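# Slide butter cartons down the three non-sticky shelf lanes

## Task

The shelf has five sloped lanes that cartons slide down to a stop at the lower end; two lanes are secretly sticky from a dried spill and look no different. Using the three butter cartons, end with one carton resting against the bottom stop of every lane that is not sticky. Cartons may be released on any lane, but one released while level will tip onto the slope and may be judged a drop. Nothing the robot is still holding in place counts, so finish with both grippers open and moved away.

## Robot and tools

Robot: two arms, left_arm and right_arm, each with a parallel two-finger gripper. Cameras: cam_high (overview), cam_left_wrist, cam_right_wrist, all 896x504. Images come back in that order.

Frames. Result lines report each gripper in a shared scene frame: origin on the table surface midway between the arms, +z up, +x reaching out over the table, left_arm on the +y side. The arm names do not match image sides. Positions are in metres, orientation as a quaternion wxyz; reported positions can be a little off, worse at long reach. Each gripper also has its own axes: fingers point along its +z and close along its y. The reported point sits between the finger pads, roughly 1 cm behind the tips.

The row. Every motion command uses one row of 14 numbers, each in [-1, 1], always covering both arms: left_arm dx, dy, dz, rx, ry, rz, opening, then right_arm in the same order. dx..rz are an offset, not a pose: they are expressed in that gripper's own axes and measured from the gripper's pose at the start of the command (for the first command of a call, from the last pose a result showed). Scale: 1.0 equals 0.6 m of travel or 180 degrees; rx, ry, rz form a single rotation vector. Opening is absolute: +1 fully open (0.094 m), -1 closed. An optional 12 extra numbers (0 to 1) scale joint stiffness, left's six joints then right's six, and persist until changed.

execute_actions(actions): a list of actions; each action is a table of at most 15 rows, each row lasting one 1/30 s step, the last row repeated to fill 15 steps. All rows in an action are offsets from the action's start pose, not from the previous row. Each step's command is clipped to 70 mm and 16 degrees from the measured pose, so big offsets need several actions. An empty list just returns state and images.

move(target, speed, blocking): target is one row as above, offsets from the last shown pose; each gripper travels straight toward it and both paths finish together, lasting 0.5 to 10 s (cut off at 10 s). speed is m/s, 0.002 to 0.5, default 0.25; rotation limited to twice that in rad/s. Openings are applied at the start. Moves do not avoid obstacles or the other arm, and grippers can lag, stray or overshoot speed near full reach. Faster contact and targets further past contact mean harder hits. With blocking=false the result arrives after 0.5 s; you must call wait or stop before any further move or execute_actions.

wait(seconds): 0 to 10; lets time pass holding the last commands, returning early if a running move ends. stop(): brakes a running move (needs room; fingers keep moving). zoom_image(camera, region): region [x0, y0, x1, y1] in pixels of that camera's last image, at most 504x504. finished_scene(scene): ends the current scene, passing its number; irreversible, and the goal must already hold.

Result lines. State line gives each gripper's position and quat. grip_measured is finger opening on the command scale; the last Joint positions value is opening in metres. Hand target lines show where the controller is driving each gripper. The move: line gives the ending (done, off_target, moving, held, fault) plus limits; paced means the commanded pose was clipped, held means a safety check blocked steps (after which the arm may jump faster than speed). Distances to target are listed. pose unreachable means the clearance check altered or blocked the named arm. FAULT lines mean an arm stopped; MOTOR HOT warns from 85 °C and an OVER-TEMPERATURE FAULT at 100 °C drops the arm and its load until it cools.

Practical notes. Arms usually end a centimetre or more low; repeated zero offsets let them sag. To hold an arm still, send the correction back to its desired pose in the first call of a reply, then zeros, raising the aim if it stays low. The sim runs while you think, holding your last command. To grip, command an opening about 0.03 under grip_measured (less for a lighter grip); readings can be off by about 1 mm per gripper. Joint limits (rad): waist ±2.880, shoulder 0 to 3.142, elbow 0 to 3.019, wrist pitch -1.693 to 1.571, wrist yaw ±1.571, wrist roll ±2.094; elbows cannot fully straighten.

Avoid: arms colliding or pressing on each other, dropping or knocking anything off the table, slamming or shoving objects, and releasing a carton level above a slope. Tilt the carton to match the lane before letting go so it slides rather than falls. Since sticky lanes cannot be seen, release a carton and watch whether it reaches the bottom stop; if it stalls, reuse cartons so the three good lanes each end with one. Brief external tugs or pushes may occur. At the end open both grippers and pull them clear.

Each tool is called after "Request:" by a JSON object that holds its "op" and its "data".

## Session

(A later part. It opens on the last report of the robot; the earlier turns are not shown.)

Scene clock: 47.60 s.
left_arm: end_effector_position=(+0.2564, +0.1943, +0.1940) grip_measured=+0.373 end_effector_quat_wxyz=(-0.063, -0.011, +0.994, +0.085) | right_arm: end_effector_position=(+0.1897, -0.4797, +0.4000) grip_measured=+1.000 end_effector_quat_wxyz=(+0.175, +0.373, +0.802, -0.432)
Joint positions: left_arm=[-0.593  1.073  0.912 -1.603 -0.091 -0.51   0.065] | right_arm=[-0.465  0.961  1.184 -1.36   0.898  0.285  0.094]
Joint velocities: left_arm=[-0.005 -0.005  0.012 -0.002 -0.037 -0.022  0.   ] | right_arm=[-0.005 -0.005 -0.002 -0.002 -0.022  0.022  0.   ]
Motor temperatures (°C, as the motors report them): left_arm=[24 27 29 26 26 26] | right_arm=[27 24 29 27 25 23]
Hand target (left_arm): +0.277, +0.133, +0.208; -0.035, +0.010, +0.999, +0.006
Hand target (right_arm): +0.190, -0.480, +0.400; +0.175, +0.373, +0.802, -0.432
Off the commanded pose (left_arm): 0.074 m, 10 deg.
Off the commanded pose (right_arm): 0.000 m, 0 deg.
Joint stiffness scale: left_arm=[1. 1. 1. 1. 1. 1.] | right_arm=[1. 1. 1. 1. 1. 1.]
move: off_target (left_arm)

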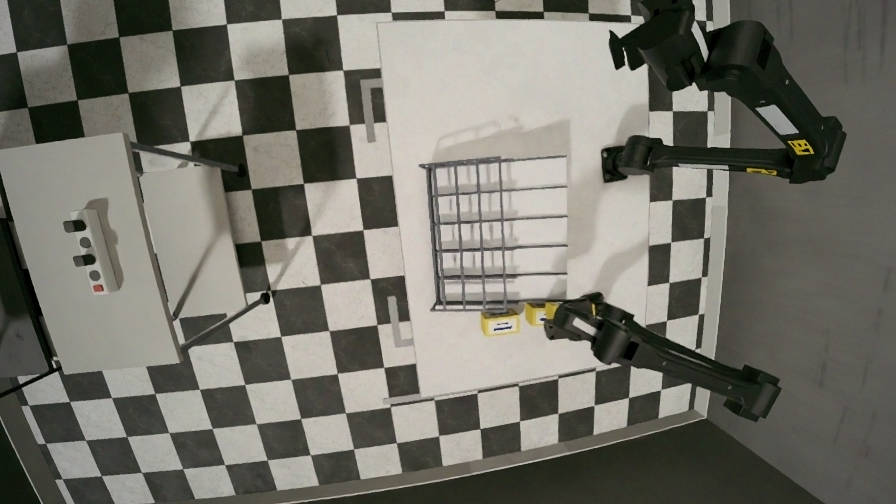

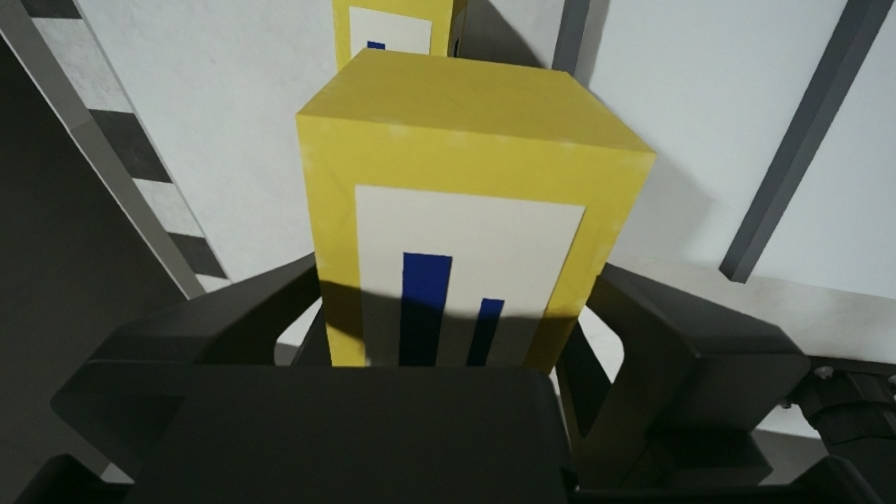

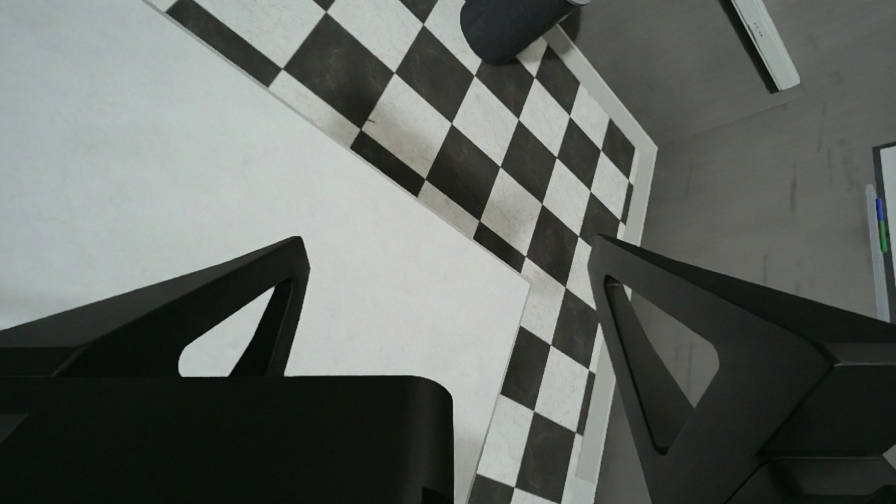

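Request:
{"op": "move", "data": {"target": [-0.073,0.07,-0.17,0.054,-0.04,0.007,0.33,0,0,0,0,0,0,1], "speed": 0.15}}

Request:
{"op": "move", "data": {"target": [-0.05,-0.2,-0.03,0,0,0,0.33,0,0,0,0,0,0,1], "speed": 0.15}}

Scene clock: 58.67 s.
left_arm: end_effector_position=(+0.3030, +0.2223, +0.2671) grip_measured=+0.373 end_effector_quat_wxyz=(-0.022, -0.007, +1.000, +0.009) | right_arm: end_effector_position=(+0.1897, -0.4797, +0.4000) grip_measured=+1.000 end_effector_quat_wxyz=(+0.175, +0.373, +0.802, -0.432)
Joint positions: left_arm=[-0.362  1.061  1.109 -1.666 -0.007 -0.262  0.065] | right_arm=[-0.465  0.961  1.184 -1.36   0.898  0.285  0.094]
Joint velocities: left_arm=[ 0.015 -0.005 -0.012 -0.002  0.051  0.022  0.   ] | right_arm=[-0.015 -0.005 -0.012 -0.012 -0.125 -0.007  0.   ]
Motor temperatures (°C, as the motors report them): left_arm=[24 27 33 27 40 26] | right_arm=[27 24 29 27 25 23]
Hand target (left_arm): +0.312, +0.222, +0.294; +0.004, -0.001, +1.000, +0.001
Hand target (right_arm): +0.190, -0.480, +0.400; +0.175, +0.373, +0.802, -0.432
Off the commanded pose (left_arm): 0.030 m, 3 deg.
Off the commanded pose (right_arm): 0.000 m, 0 deg.
Joint stiffness scale: left_arm=[1. 1. 1. 1. 1. 1.] | right_arm=[1. 1. 1. 1. 1. 1.]
joint sent to its limit (left arm) — the command would take joint 4 (wrist pitch) past its lower limit, so that joint was sent only as far as its limit.
move: off_target (left_arm)

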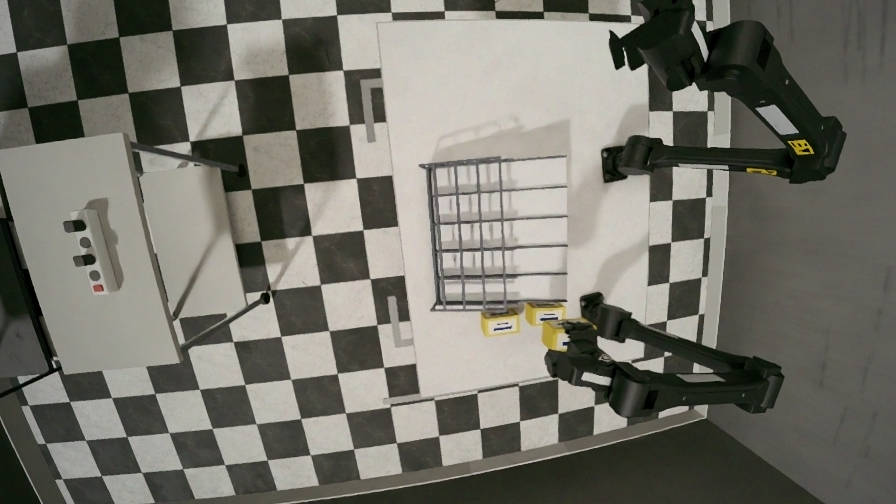

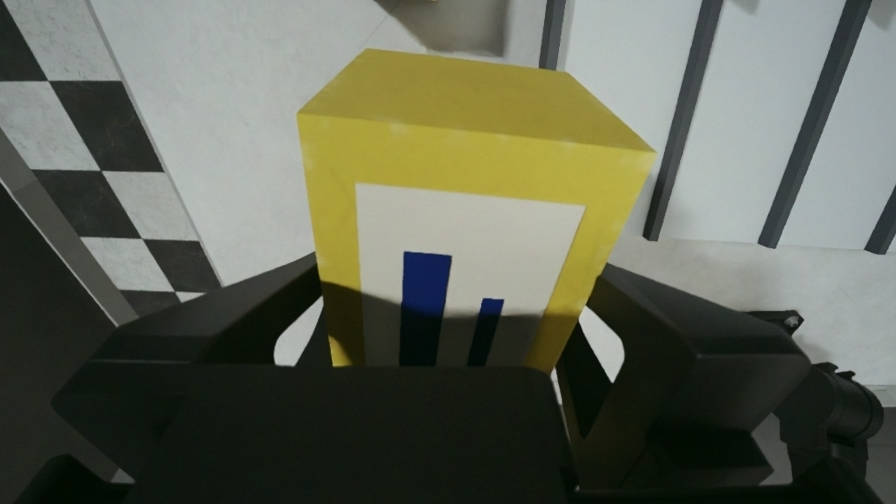

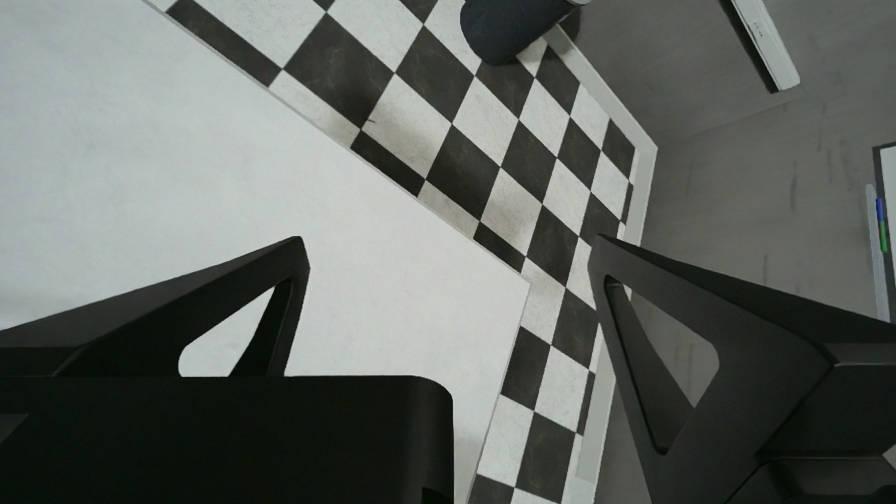

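Scene clock: 60.00 s.
left_arm: end_effector_position=(+0.3182, +0.1125, +0.2538) grip_measured=+0.373 end_effector_quat_wxyz=(-0.058, +0.000, +0.998, +0.029) | right_arm: end_effector_position=(+0.1897, -0.4797, +0.4000) grip_measured=+1.000 end_effector_quat_wxyz=(+0.175, +0.373, +0.802, -0.432)
Joint positions: left_arm=[-0.674  1.27   1.231 -1.661  0.012 -0.559  0.065] | right_arm=[-0.465  0.961  1.184 -1.36   0.898  0.285  0.094]
Joint velocities: left_arm=[-0.005 -0.015 -0.007 -0.002  0.007  0.022 -0.   ] | right_arm=[-0.015 -0.015 -0.017  0.002 -0.037 -0.051  0.   ]
Motor temperatures (°C, as the motors report them): left_arm=[24 27 33 27 39 26] | right_arm=[27 24 29 27 25 23]
Hand target (left_arm): +0.334, +0.102, +0.281; -0.021, -0.006, +1.000, +0.007
Hand target (right_arm): +0.190, -0.480, +0.400; +0.175, +0.373, +0.802, -0.432
Off the commanded pose (left_arm): 0.034 m, 5 deg.
Off the commanded pose (right_arm): 0.000 m, 0 deg.
Joint stiffness scale: left_arm=[1. 1. 1. 1. 1. 1.] | right_arm=[1. 1. 1. 1. 1. 1.]
move: off_target (left_arm)

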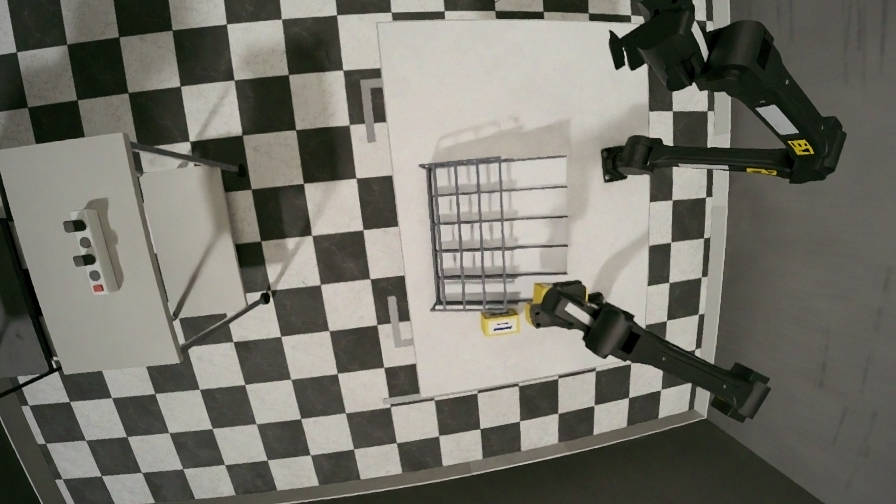

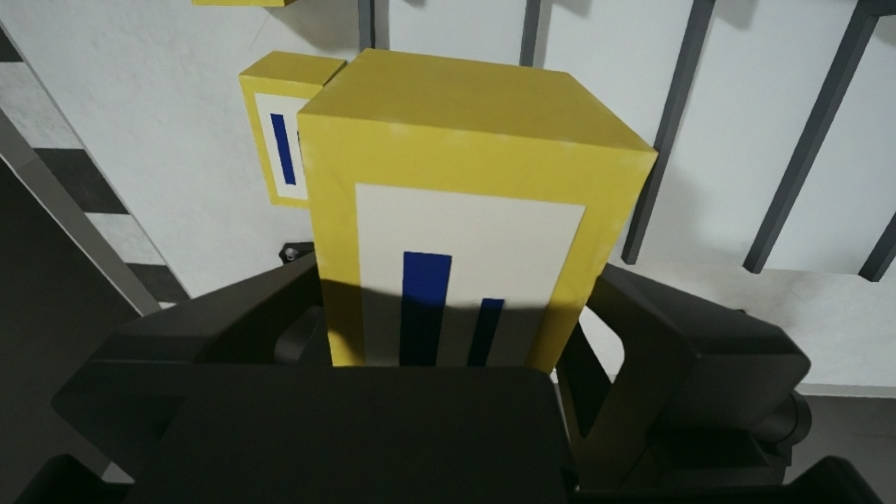

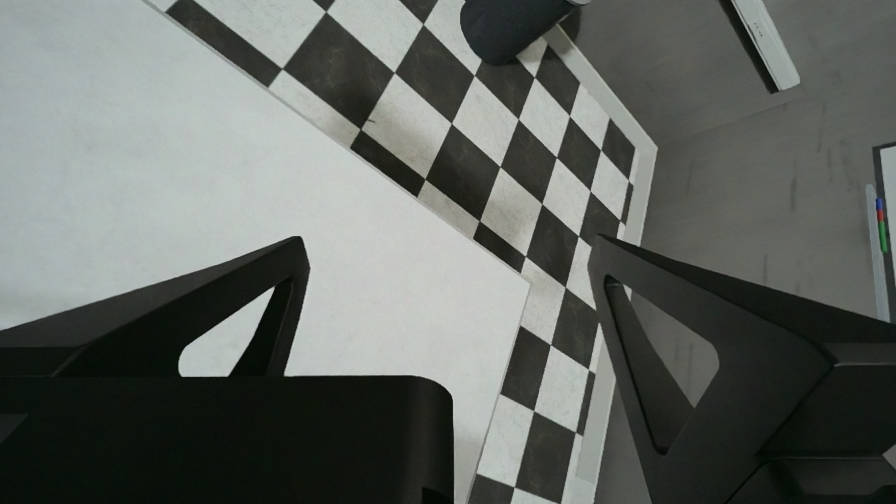

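Request:
{"op": "move", "data": {"target": [-0.03,0,0.05,0.015,0.07,0,0.33,0,0,0,0,0,0,1], "speed": 0.06}}

Request:
{"op": "zoom_image", "data": {"camera": "cam_high", "region": [400,140,650,350]}}

Scene clock: 65.73 s.
left_arm: end_effector_position=(+0.3342, +0.1112, +0.2163) grip_measured=+0.373 end_effector_quat_wxyz=(-0.143, -0.008, +0.990, -0.002) | right_arm: end_effector_position=(+0.1897, -0.4797, +0.4000) grip_measured=+1.000 end_effector_quat_wxyz=(+0.175, +0.373, +0.802, -0.432)
Joint positions: left_arm=[-0.59   1.396  1.231 -1.661  0.136 -0.476  0.065] | right_arm=[-0.465  0.961  1.184 -1.36   0.898  0.285  0.094]
Joint velocities: left_arm=[-0.015 -0.015 -0.007 -0.002  0.007 -0.007 -0.   ] | right_arm=[-0.005 -0.015 -0.012 -0.002 -0.037 -0.007  0.   ]
Motor temperatures (°C, as the motors report them): left_arm=[24 27 33 26 36 26] | right_arm=[27 24 29 27 25 23]
Hand target (left_arm): +0.333, +0.115, +0.220; -0.152, -0.005, +0.988, -0.002
Hand target (right_arm): +0.190, -0.480, +0.400; +0.175, +0.373, +0.802, -0.432
Off the commanded pose (left_arm): 0.007 m, 3 deg.
Off the commanded pose (right_arm): 0.000 m, 0 deg.
Joint stiffness scale: left_arm=[1. 1. 1. 1. 1. 1.] | right_arm=[1. 1. 1. 1. 1. 1.]
joint sent to its limit (left arm) — the command would take joint 4 (wrist pitch) past its lower limit, so that joint was sent only as far as its limit.
move: off_target (left_arm)

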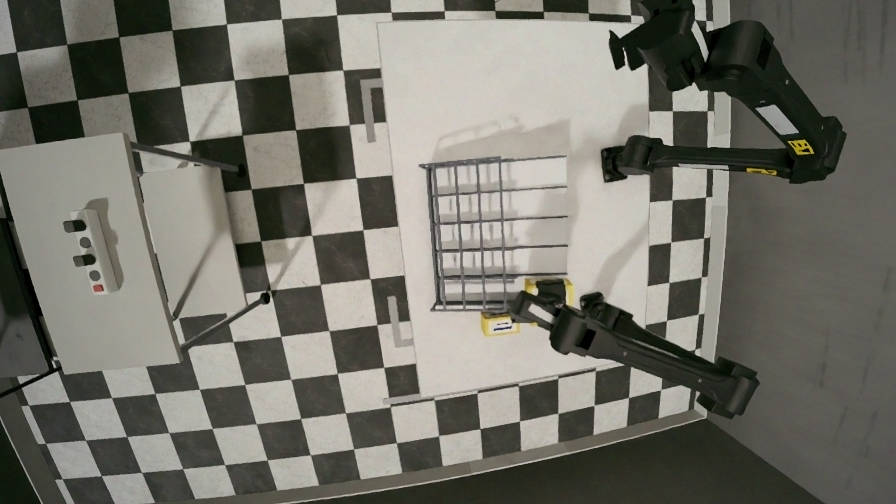

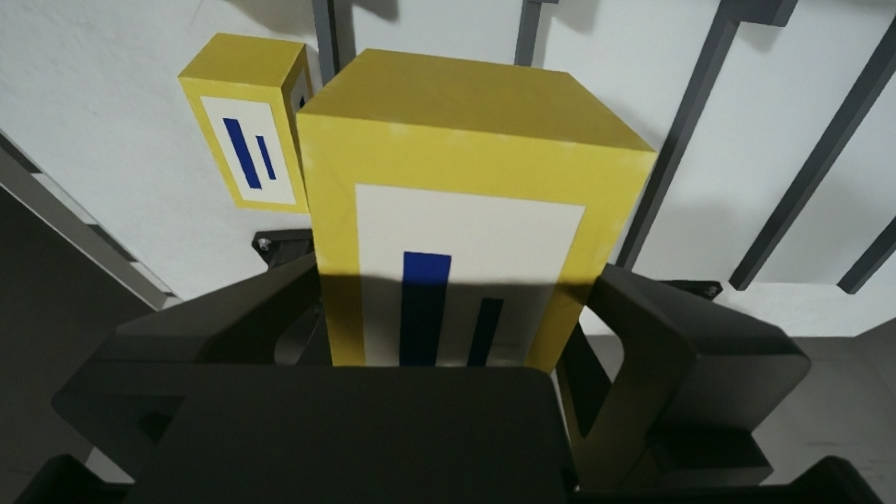

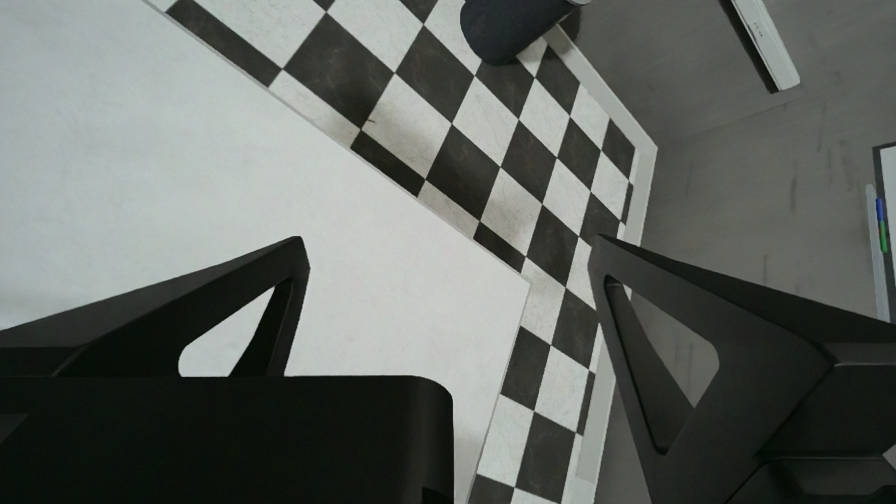

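Region (400, 140, 650, 350) of cam_high's 896x504 image, scaled by 2.016, with more detail than that image has; it fills the top 423 rows of this view, and the rest is white.

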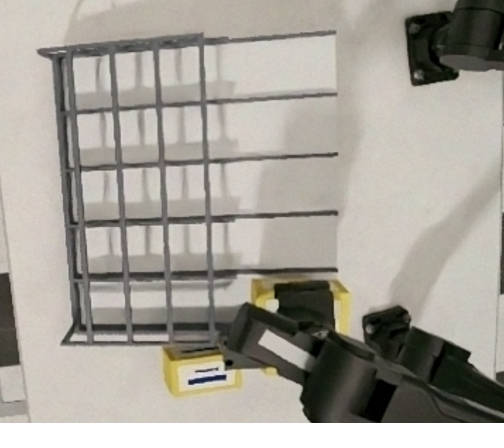

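Request:
{"op": "move", "data": {"target": [0,0.025,0.05,0,0.01,0,0.33,0,0,0,0,0,0,1], "speed": 0.05}}

Scene clock: 68.97 s.
left_arm: end_effector_position=(+0.3222, +0.1249, +0.1872) grip_measured=+0.373 end_effector_quat_wxyz=(-0.163, -0.012, +0.986, +0.006) | right_arm: end_effector_position=(+0.1897, -0.4797, +0.4000) grip_measured=+1.000 end_effector_quat_wxyz=(+0.175, +0.373, +0.802, -0.432)
Joint positions: left_arm=[-0.569  1.396  1.145 -1.62   0.136 -0.459  0.065] | right_arm=[-0.465  0.961  1.184 -1.36   0.898  0.285  0.094]
Joint velocities: left_arm=[ 0.005  0.005  0.017  0.002  0.037 -0.022  0.   ] | right_arm=[ 0.005 -0.015 -0.002  0.007  0.007  0.007  0.   ]
Motor temperatures (°C, as the motors report them): left_arm=[24 27 32 26 34 26] | right_arm=[27 24 29 27 25 23]
Hand target (left_arm): +0.325, +0.126, +0.188; -0.159, -0.008, +0.987, -0.002
Hand target (right_arm): +0.190, -0.480, +0.400; +0.175, +0.373, +0.802, -0.432
Off the commanded pose (left_arm): 0.003 m, 1 deg.
Off the commanded pose (right_arm): 0.000 m, 0 deg.
Joint stiffness scale: left_arm=[1. 1. 1. 1. 1. 1.] | right_arm=[1. 1. 1. 1. 1. 1.]
move: done

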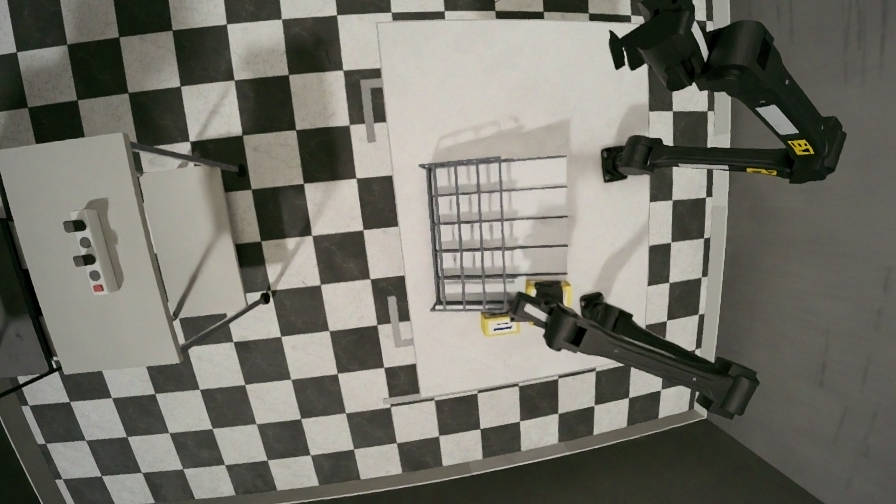

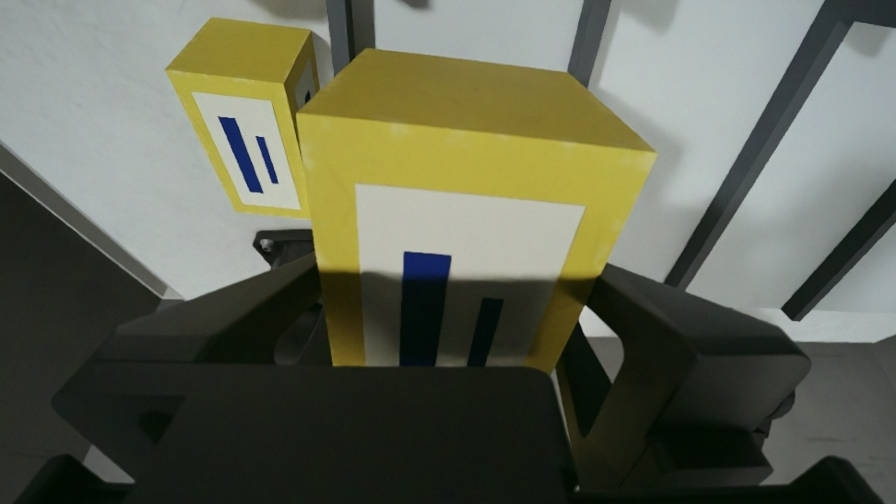

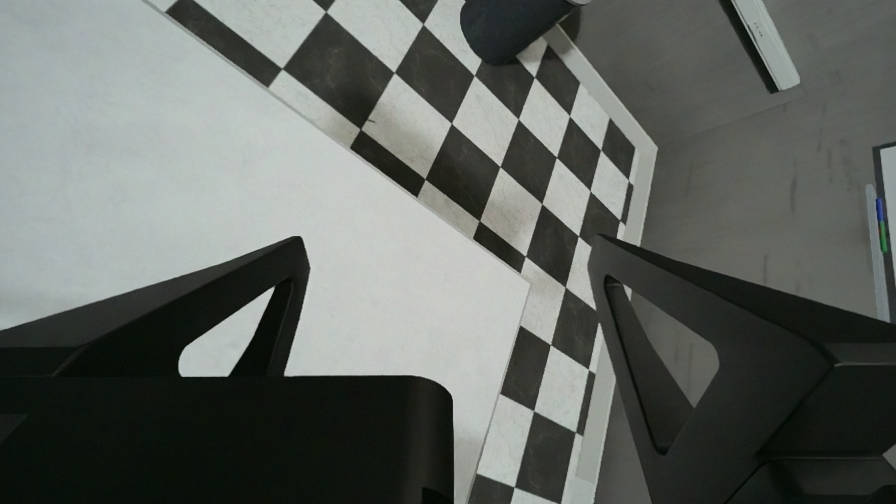

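Centered. Continue down.

Request:
{"op": "move", "data": {"target": [0,0,0.04,0,0,0,0.33,0,0,0,0,0,0,1], "speed": 0.04}}

Scene clock: 71.40 s.
left_arm: end_effector_position=(+0.3143, +0.1288, +0.1649) grip_measured=+0.373 end_effector_quat_wxyz=(-0.167, -0.012, +0.986, +0.008) | right_arm: end_effector_position=(+0.1897, -0.4797, +0.4000) grip_measured=+1.000 end_effector_quat_wxyz=(+0.175, +0.373, +0.802, -0.432)
Joint positions: left_arm=[-0.569  1.396  1.082 -1.567  0.136 -0.458  0.065] | right_arm=[-0.465  0.961  1.184 -1.36   0.898  0.285  0.094]
Joint velocities: left_arm=[-0.005 -0.005  0.012  0.007  0.051  0.066 -0.   ] | right_arm=[-0.015 -0.005  0.007 -0.002 -0.051  0.007  0.   ]
Motor temperatures (°C, as the motors report them): left_arm=[24 27 32 26 33 26] | right_arm=[27 24 30 27 25 23]
Hand target (left_arm): +0.314, +0.125, +0.164; -0.164, -0.012, +0.986, +0.006
Hand target (right_arm): +0.190, -0.480, +0.400; +0.175, +0.373, +0.802, -0.432
Off the commanded pose (left_arm): 0.004 m, 1 deg.
Off the commanded pose (right_arm): 0.000 m, 0 deg.
Joint stiffness scale: left_arm=[1. 1. 1. 1. 1. 1.] | right_arm=[1. 1. 1. 1. 1. 1.]
move: done

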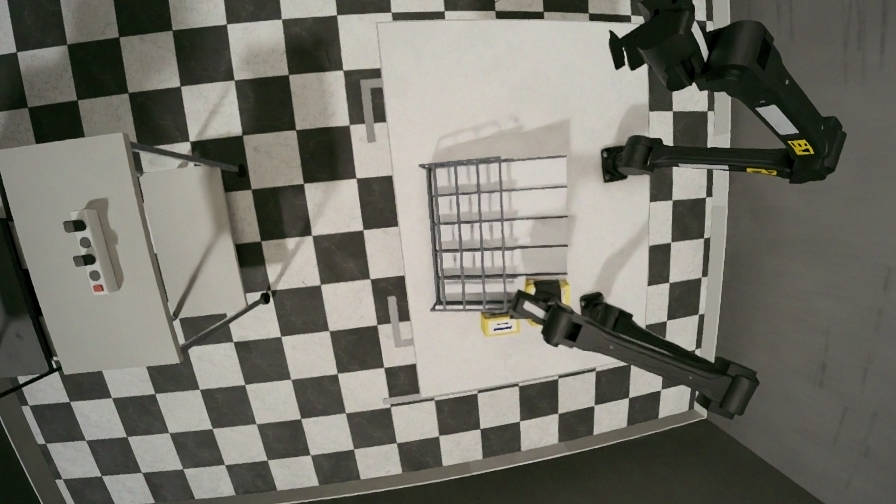

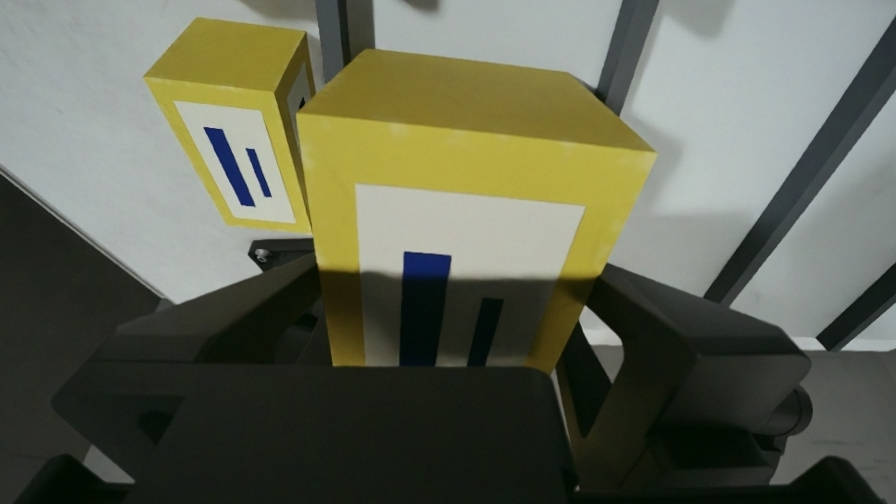

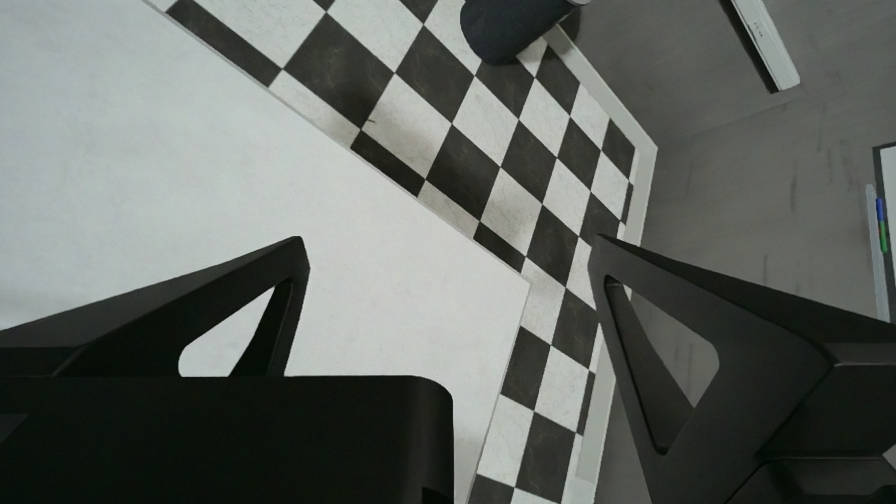

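Request:
{"op": "move", "data": {"target": [0,-0.008,0.04,0,0,0,0.33,0,0,0,0,0,0,1], "speed": 0.04}}

Scene clock: 73.70 s.
left_arm: end_effector_position=(+0.3165, +0.1282, +0.1615) grip_measured=+0.373 end_effector_quat_wxyz=(-0.154, -0.012, +0.988, +0.003) | right_arm: end_effector_position=(+0.1897, -0.4797, +0.4000) grip_measured=+1.000 end_effector_quat_wxyz=(+0.175, +0.373, +0.802, -0.432)
Joint positions: left_arm=[-0.569  1.385  1.068 -1.534  0.133 -0.46   0.065] | right_arm=[-0.465  0.961  1.184 -1.36   0.898  0.285  0.094]
Joint velocities: left_arm=[-0.005  0.005  0.007  0.002 -0.051  0.007 -0.001] | right_arm=[ 0.005 -0.005 -0.022 -0.002 -0.037 -0.007  0.   ]
Motor temperatures (°C, as the motors report them): left_arm=[24 27 31 26 33 26] | right_arm=[27 24 30 27 25 23]
Hand target (left_arm): +0.306, +0.125, +0.143; -0.168, -0.012, +0.986, +0.008
Hand target (right_arm): +0.190, -0.480, +0.400; +0.175, +0.373, +0.802, -0.432
Off the commanded pose (left_arm): 0.022 m, 2 deg.
Off the commanded pose (right_arm): 0.000 m, 0 deg.
Joint stiffness scale: left_arm=[1. 1. 1. 1. 1. 1.] | right_arm=[1. 1. 1. 1. 1. 1.]
move: off_target (left_arm)

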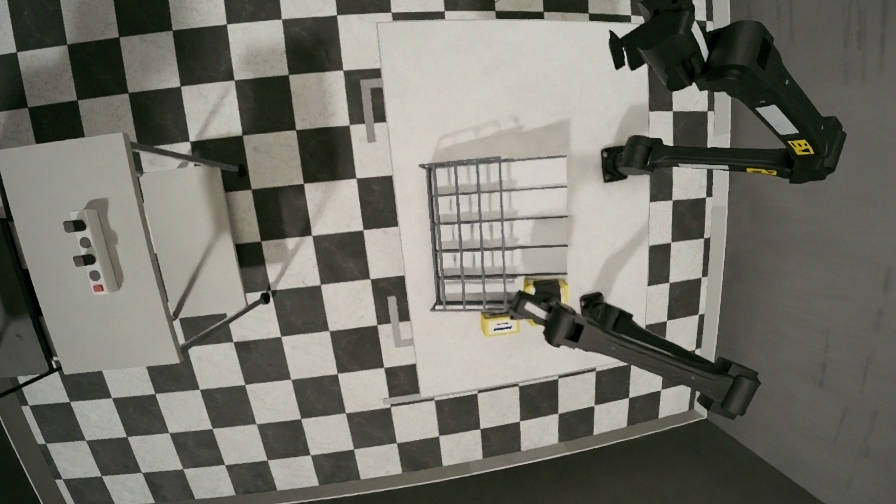

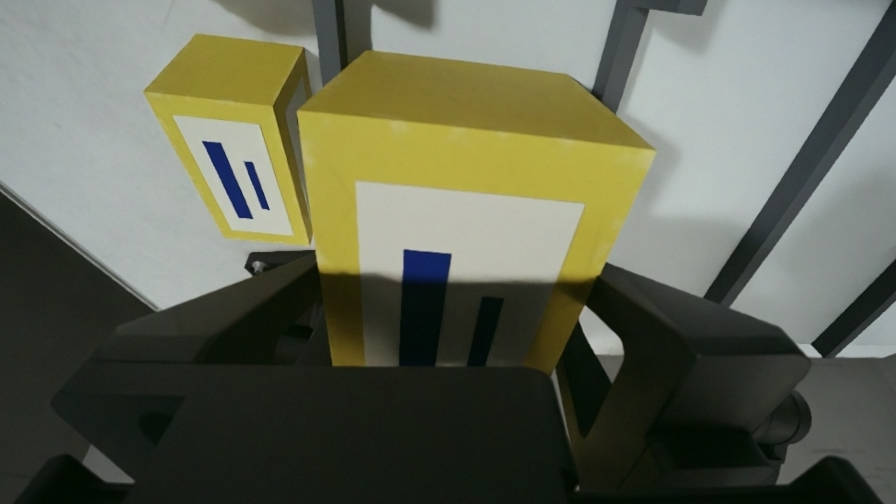

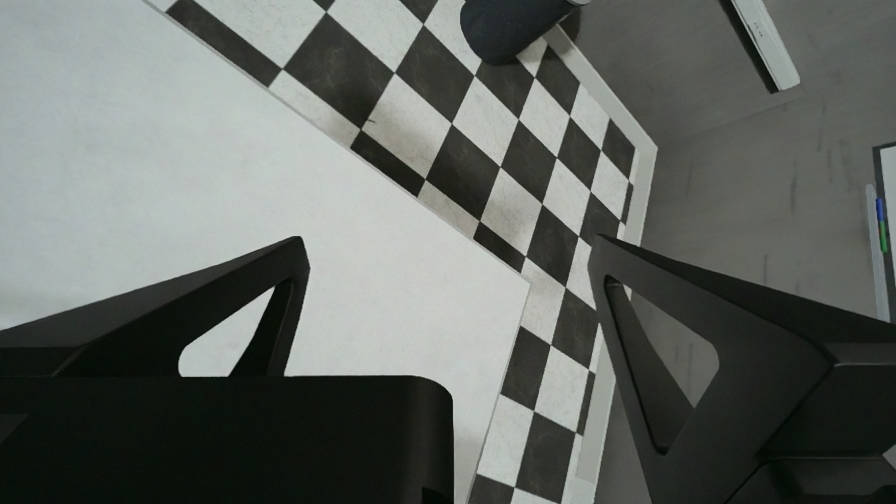

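Contact (slope ≈17°). Release.

Request:
{"op": "move", "data": {"target": [0,0,0,0,0,0,0.7,0,0,0,0,0,0,1]}}

Request:
{"op": "move", "data": {"target": [0,0,-0.12,0,0,0,1,0,0,0,0,0,0,1], "speed": 0.15}}

Scene clock: 75.87 s.
left_arm: end_effector_position=(+0.3165, +0.1284, +0.1621) grip_measured=+0.697 end_effector_quat_wxyz=(-0.153, -0.012, +0.988, +0.002) | right_arm: end_effector_position=(+0.1897, -0.4797, +0.4000) grip_measured=+1.000 end_effector_quat_wxyz=(+0.175, +0.373, +0.802, -0.432)
Joint positions: left_arm=[-0.569  1.383  1.068 -1.534  0.132 -0.46   0.08 ] | right_arm=[-0.465  0.961  1.184 -1.36   0.898  0.285  0.094]
Joint velocities: left_arm=[-0.015 -0.005 -0.027 -0.027 -0.007  0.007 -0.001] | right_arm=[-0.015 -0.015 -0.012 -0.007 -0.081 -0.051  0.   ]
Motor temperatures (°C, as the motors report them): left_arm=[24 28 31 26 32 26] | right_arm=[27 24 30 27 25 23]
Hand target (left_arm): +0.316, +0.128, +0.162; -0.154, -0.012, +0.988, +0.003
Hand target (right_arm): +0.190, -0.480, +0.400; +0.175, +0.373, +0.802, -0.432
Off the commanded pose (left_arm): 0.001 m, 0 deg.
Off the commanded pose (right_arm): 0.000 m, 0 deg.
Joint stiffness scale: left_arm=[1. 1. 1. 1. 1. 1.] | right_arm=[1. 1. 1. 1. 1. 1.]
move: done

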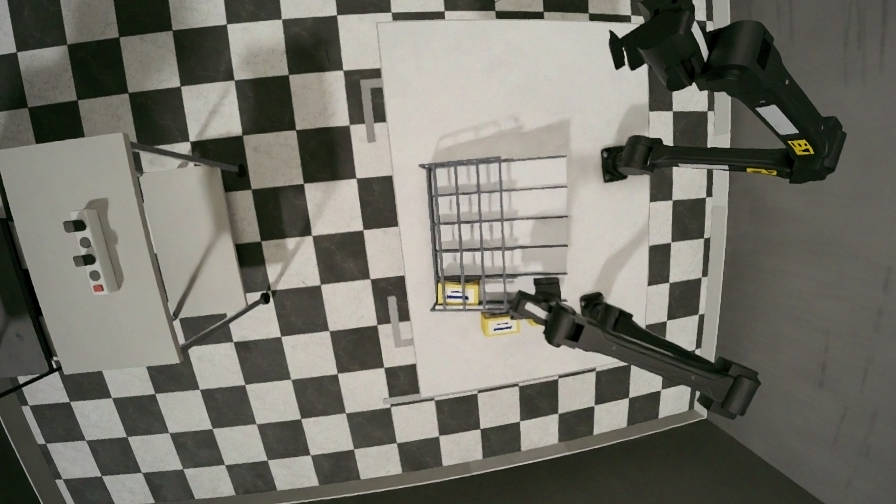

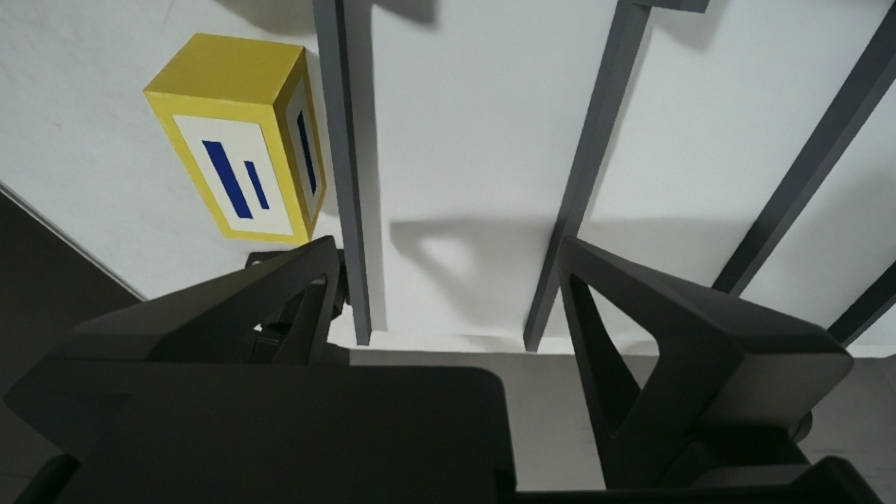

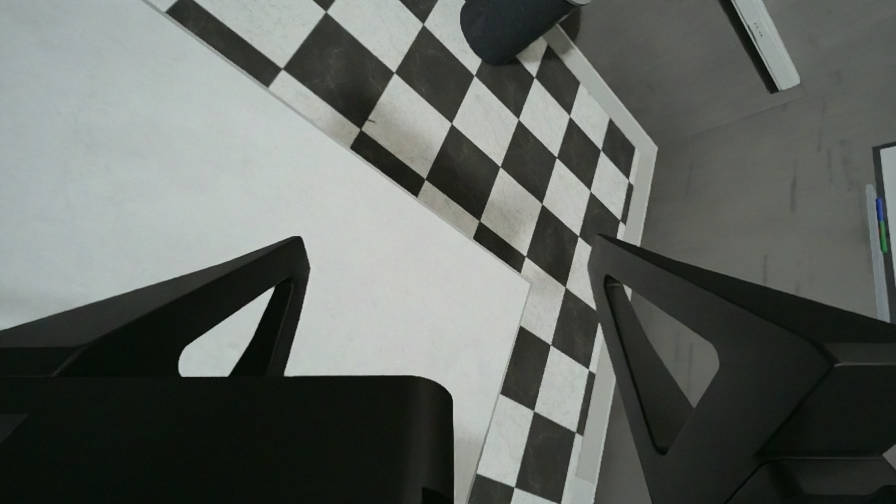

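Scene clock: 76.73 s.
left_arm: end_effector_position=(+0.3291, +0.1289, +0.2160) grip_measured=+1.000 end_effector_quat_wxyz=(-0.145, -0.017, +0.989, -0.000) | right_arm: end_effector_position=(+0.1897, -0.4797, +0.4000) grip_measured=+1.000 end_effector_quat_wxyz=(+0.175, +0.373, +0.802, -0.432)
Joint positions: left_arm=[-0.553  1.367  1.201 -1.668  0.127 -0.457  0.094] | right_arm=[-0.465  0.961  1.184 -1.36   0.898  0.285  0.094]
Joint velocities: left_arm=[-0.015 -0.015 -0.002  0.002  0.081 -0.066  0.   ] | right_arm=[-0.015 -0.005 -0.002 -0.007  0.037  0.022  0.   ]
Motor temperatures (°C, as the motors report them): left_arm=[24 28 31 26 32 26] | right_arm=[27 24 30 27 25 23]
Hand target (left_arm): +0.338, +0.129, +0.230; -0.134, -0.013, +0.991, -0.006
Hand target (right_arm): +0.190, -0.480, +0.400; +0.175, +0.373, +0.802, -0.432
Off the commanded pose (left_arm): 0.017 m, 1 deg.
Off the commanded pose (right_arm): 0.000 m, 0 deg.
Joint stiffness scale: left_arm=[1. 1. 1. 1. 1. 1.] | right_arm=[1. 1. 1. 1. 1. 1.]
joint sent to its limit (left arm) — the command would take joint 4 (wrist pitch) past its lower limit, so that joint was sent only as far as its limit.
move: off_target (left_arm)

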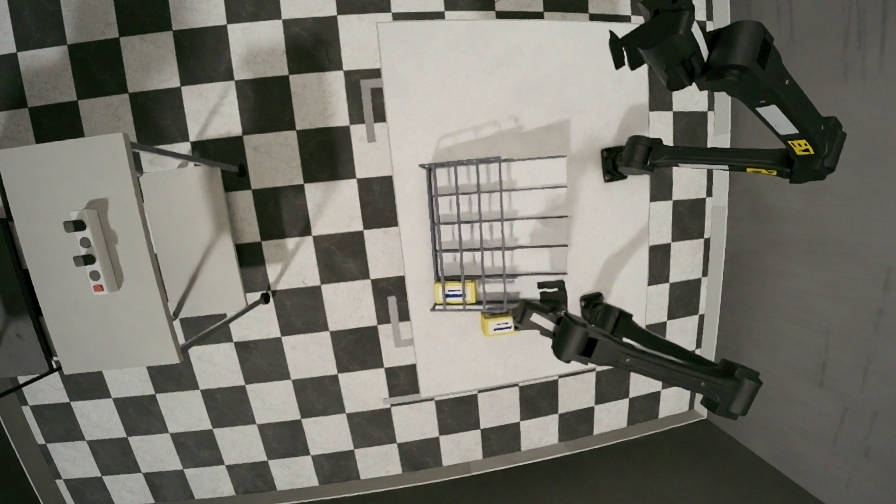

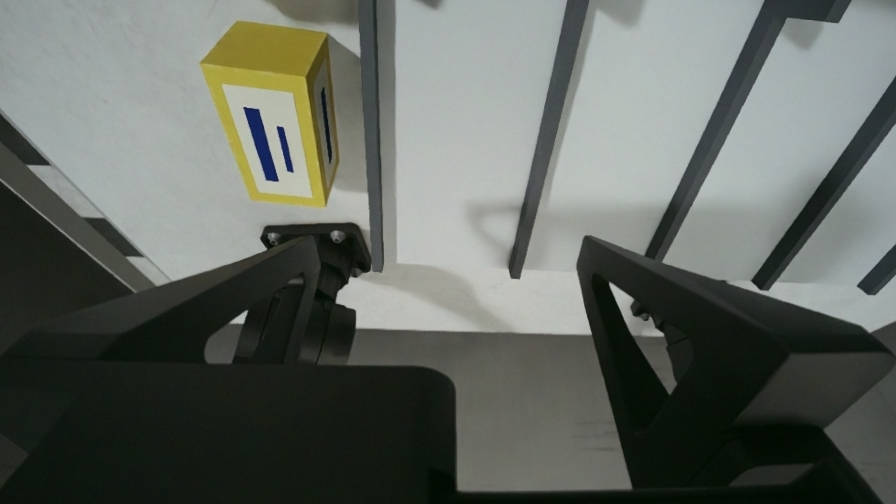

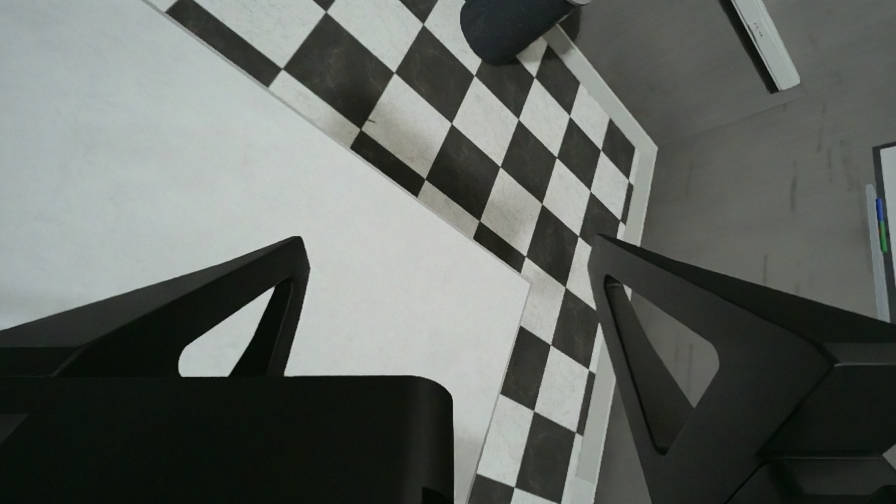

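Request:
{"op": "move", "data": {"target": [0.15,0.213,0.045,0,-0.187,0,1,0,0,0,0,0,0,1]}}

Scene clock: 84.07 s.
left_arm: end_effector_position=(+0.2264, +0.2539, +0.2279) grip_measured=+1.000 end_effector_quat_wxyz=(+0.148, -0.023, +0.989, +0.005) | right_arm: end_effector_position=(+0.1897, -0.4797, +0.4000) grip_measured=+1.000 end_effector_quat_wxyz=(+0.175, +0.373, +0.802, -0.432)
Joint positions: left_arm=[-0.379  0.572  0.758 -1.474 -0.093 -0.297  0.094] | right_arm=[-0.465  0.961  1.184 -1.36   0.898  0.285  0.094]
Joint velocities: left_arm=[-0.005 -0.005  0.007  0.002 -0.037  0.007  0.   ] | right_arm=[-0.015  0.015 -0.017 -0.012  0.022  0.022  0.   ]
Motor temperatures (°C, as the motors report them): left_arm=[24 28 31 26 30 26] | right_arm=[27 24 30 27 25 23]
Hand target (left_arm): +0.229, +0.255, +0.221; +0.147, -0.018, +0.989, +0.006
Hand target (right_arm): +0.190, -0.480, +0.400; +0.175, +0.373, +0.802, -0.432
Off the commanded pose (left_arm): 0.012 m, 1 deg.
Off the commanded pose (right_arm): 0.000 m, 0 deg.
Joint stiffness scale: left_arm=[1. 1. 1. 1. 1. 1.] | right_arm=[1. 1. 1. 1. 1. 1.]
move: off_target (left_arm)

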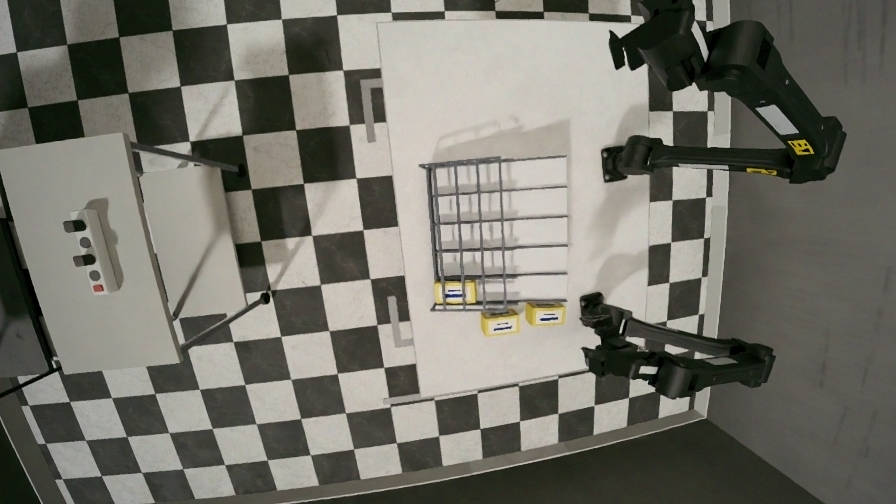

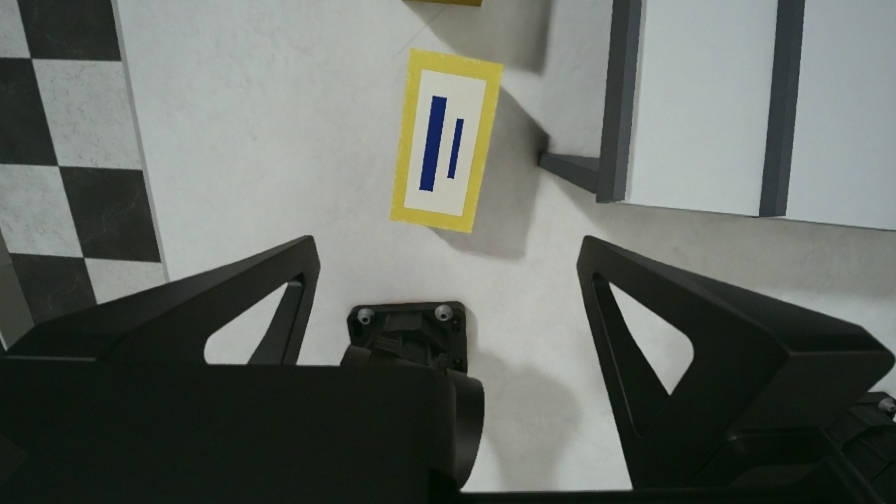

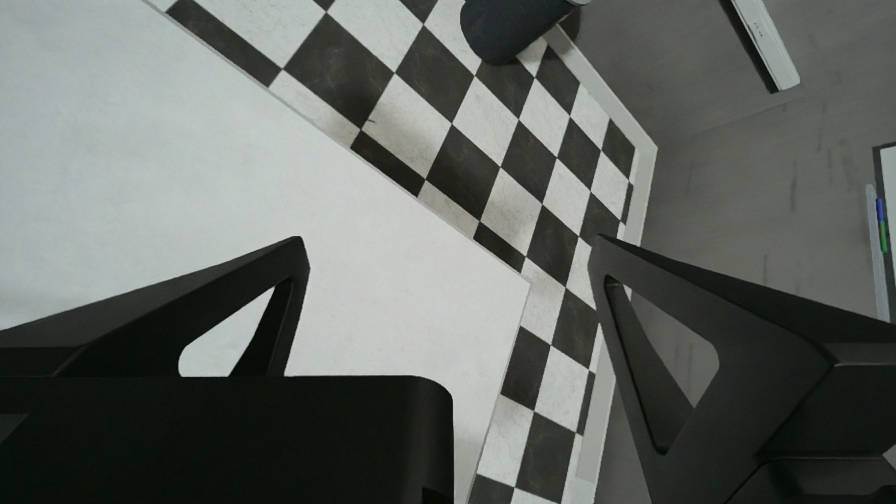

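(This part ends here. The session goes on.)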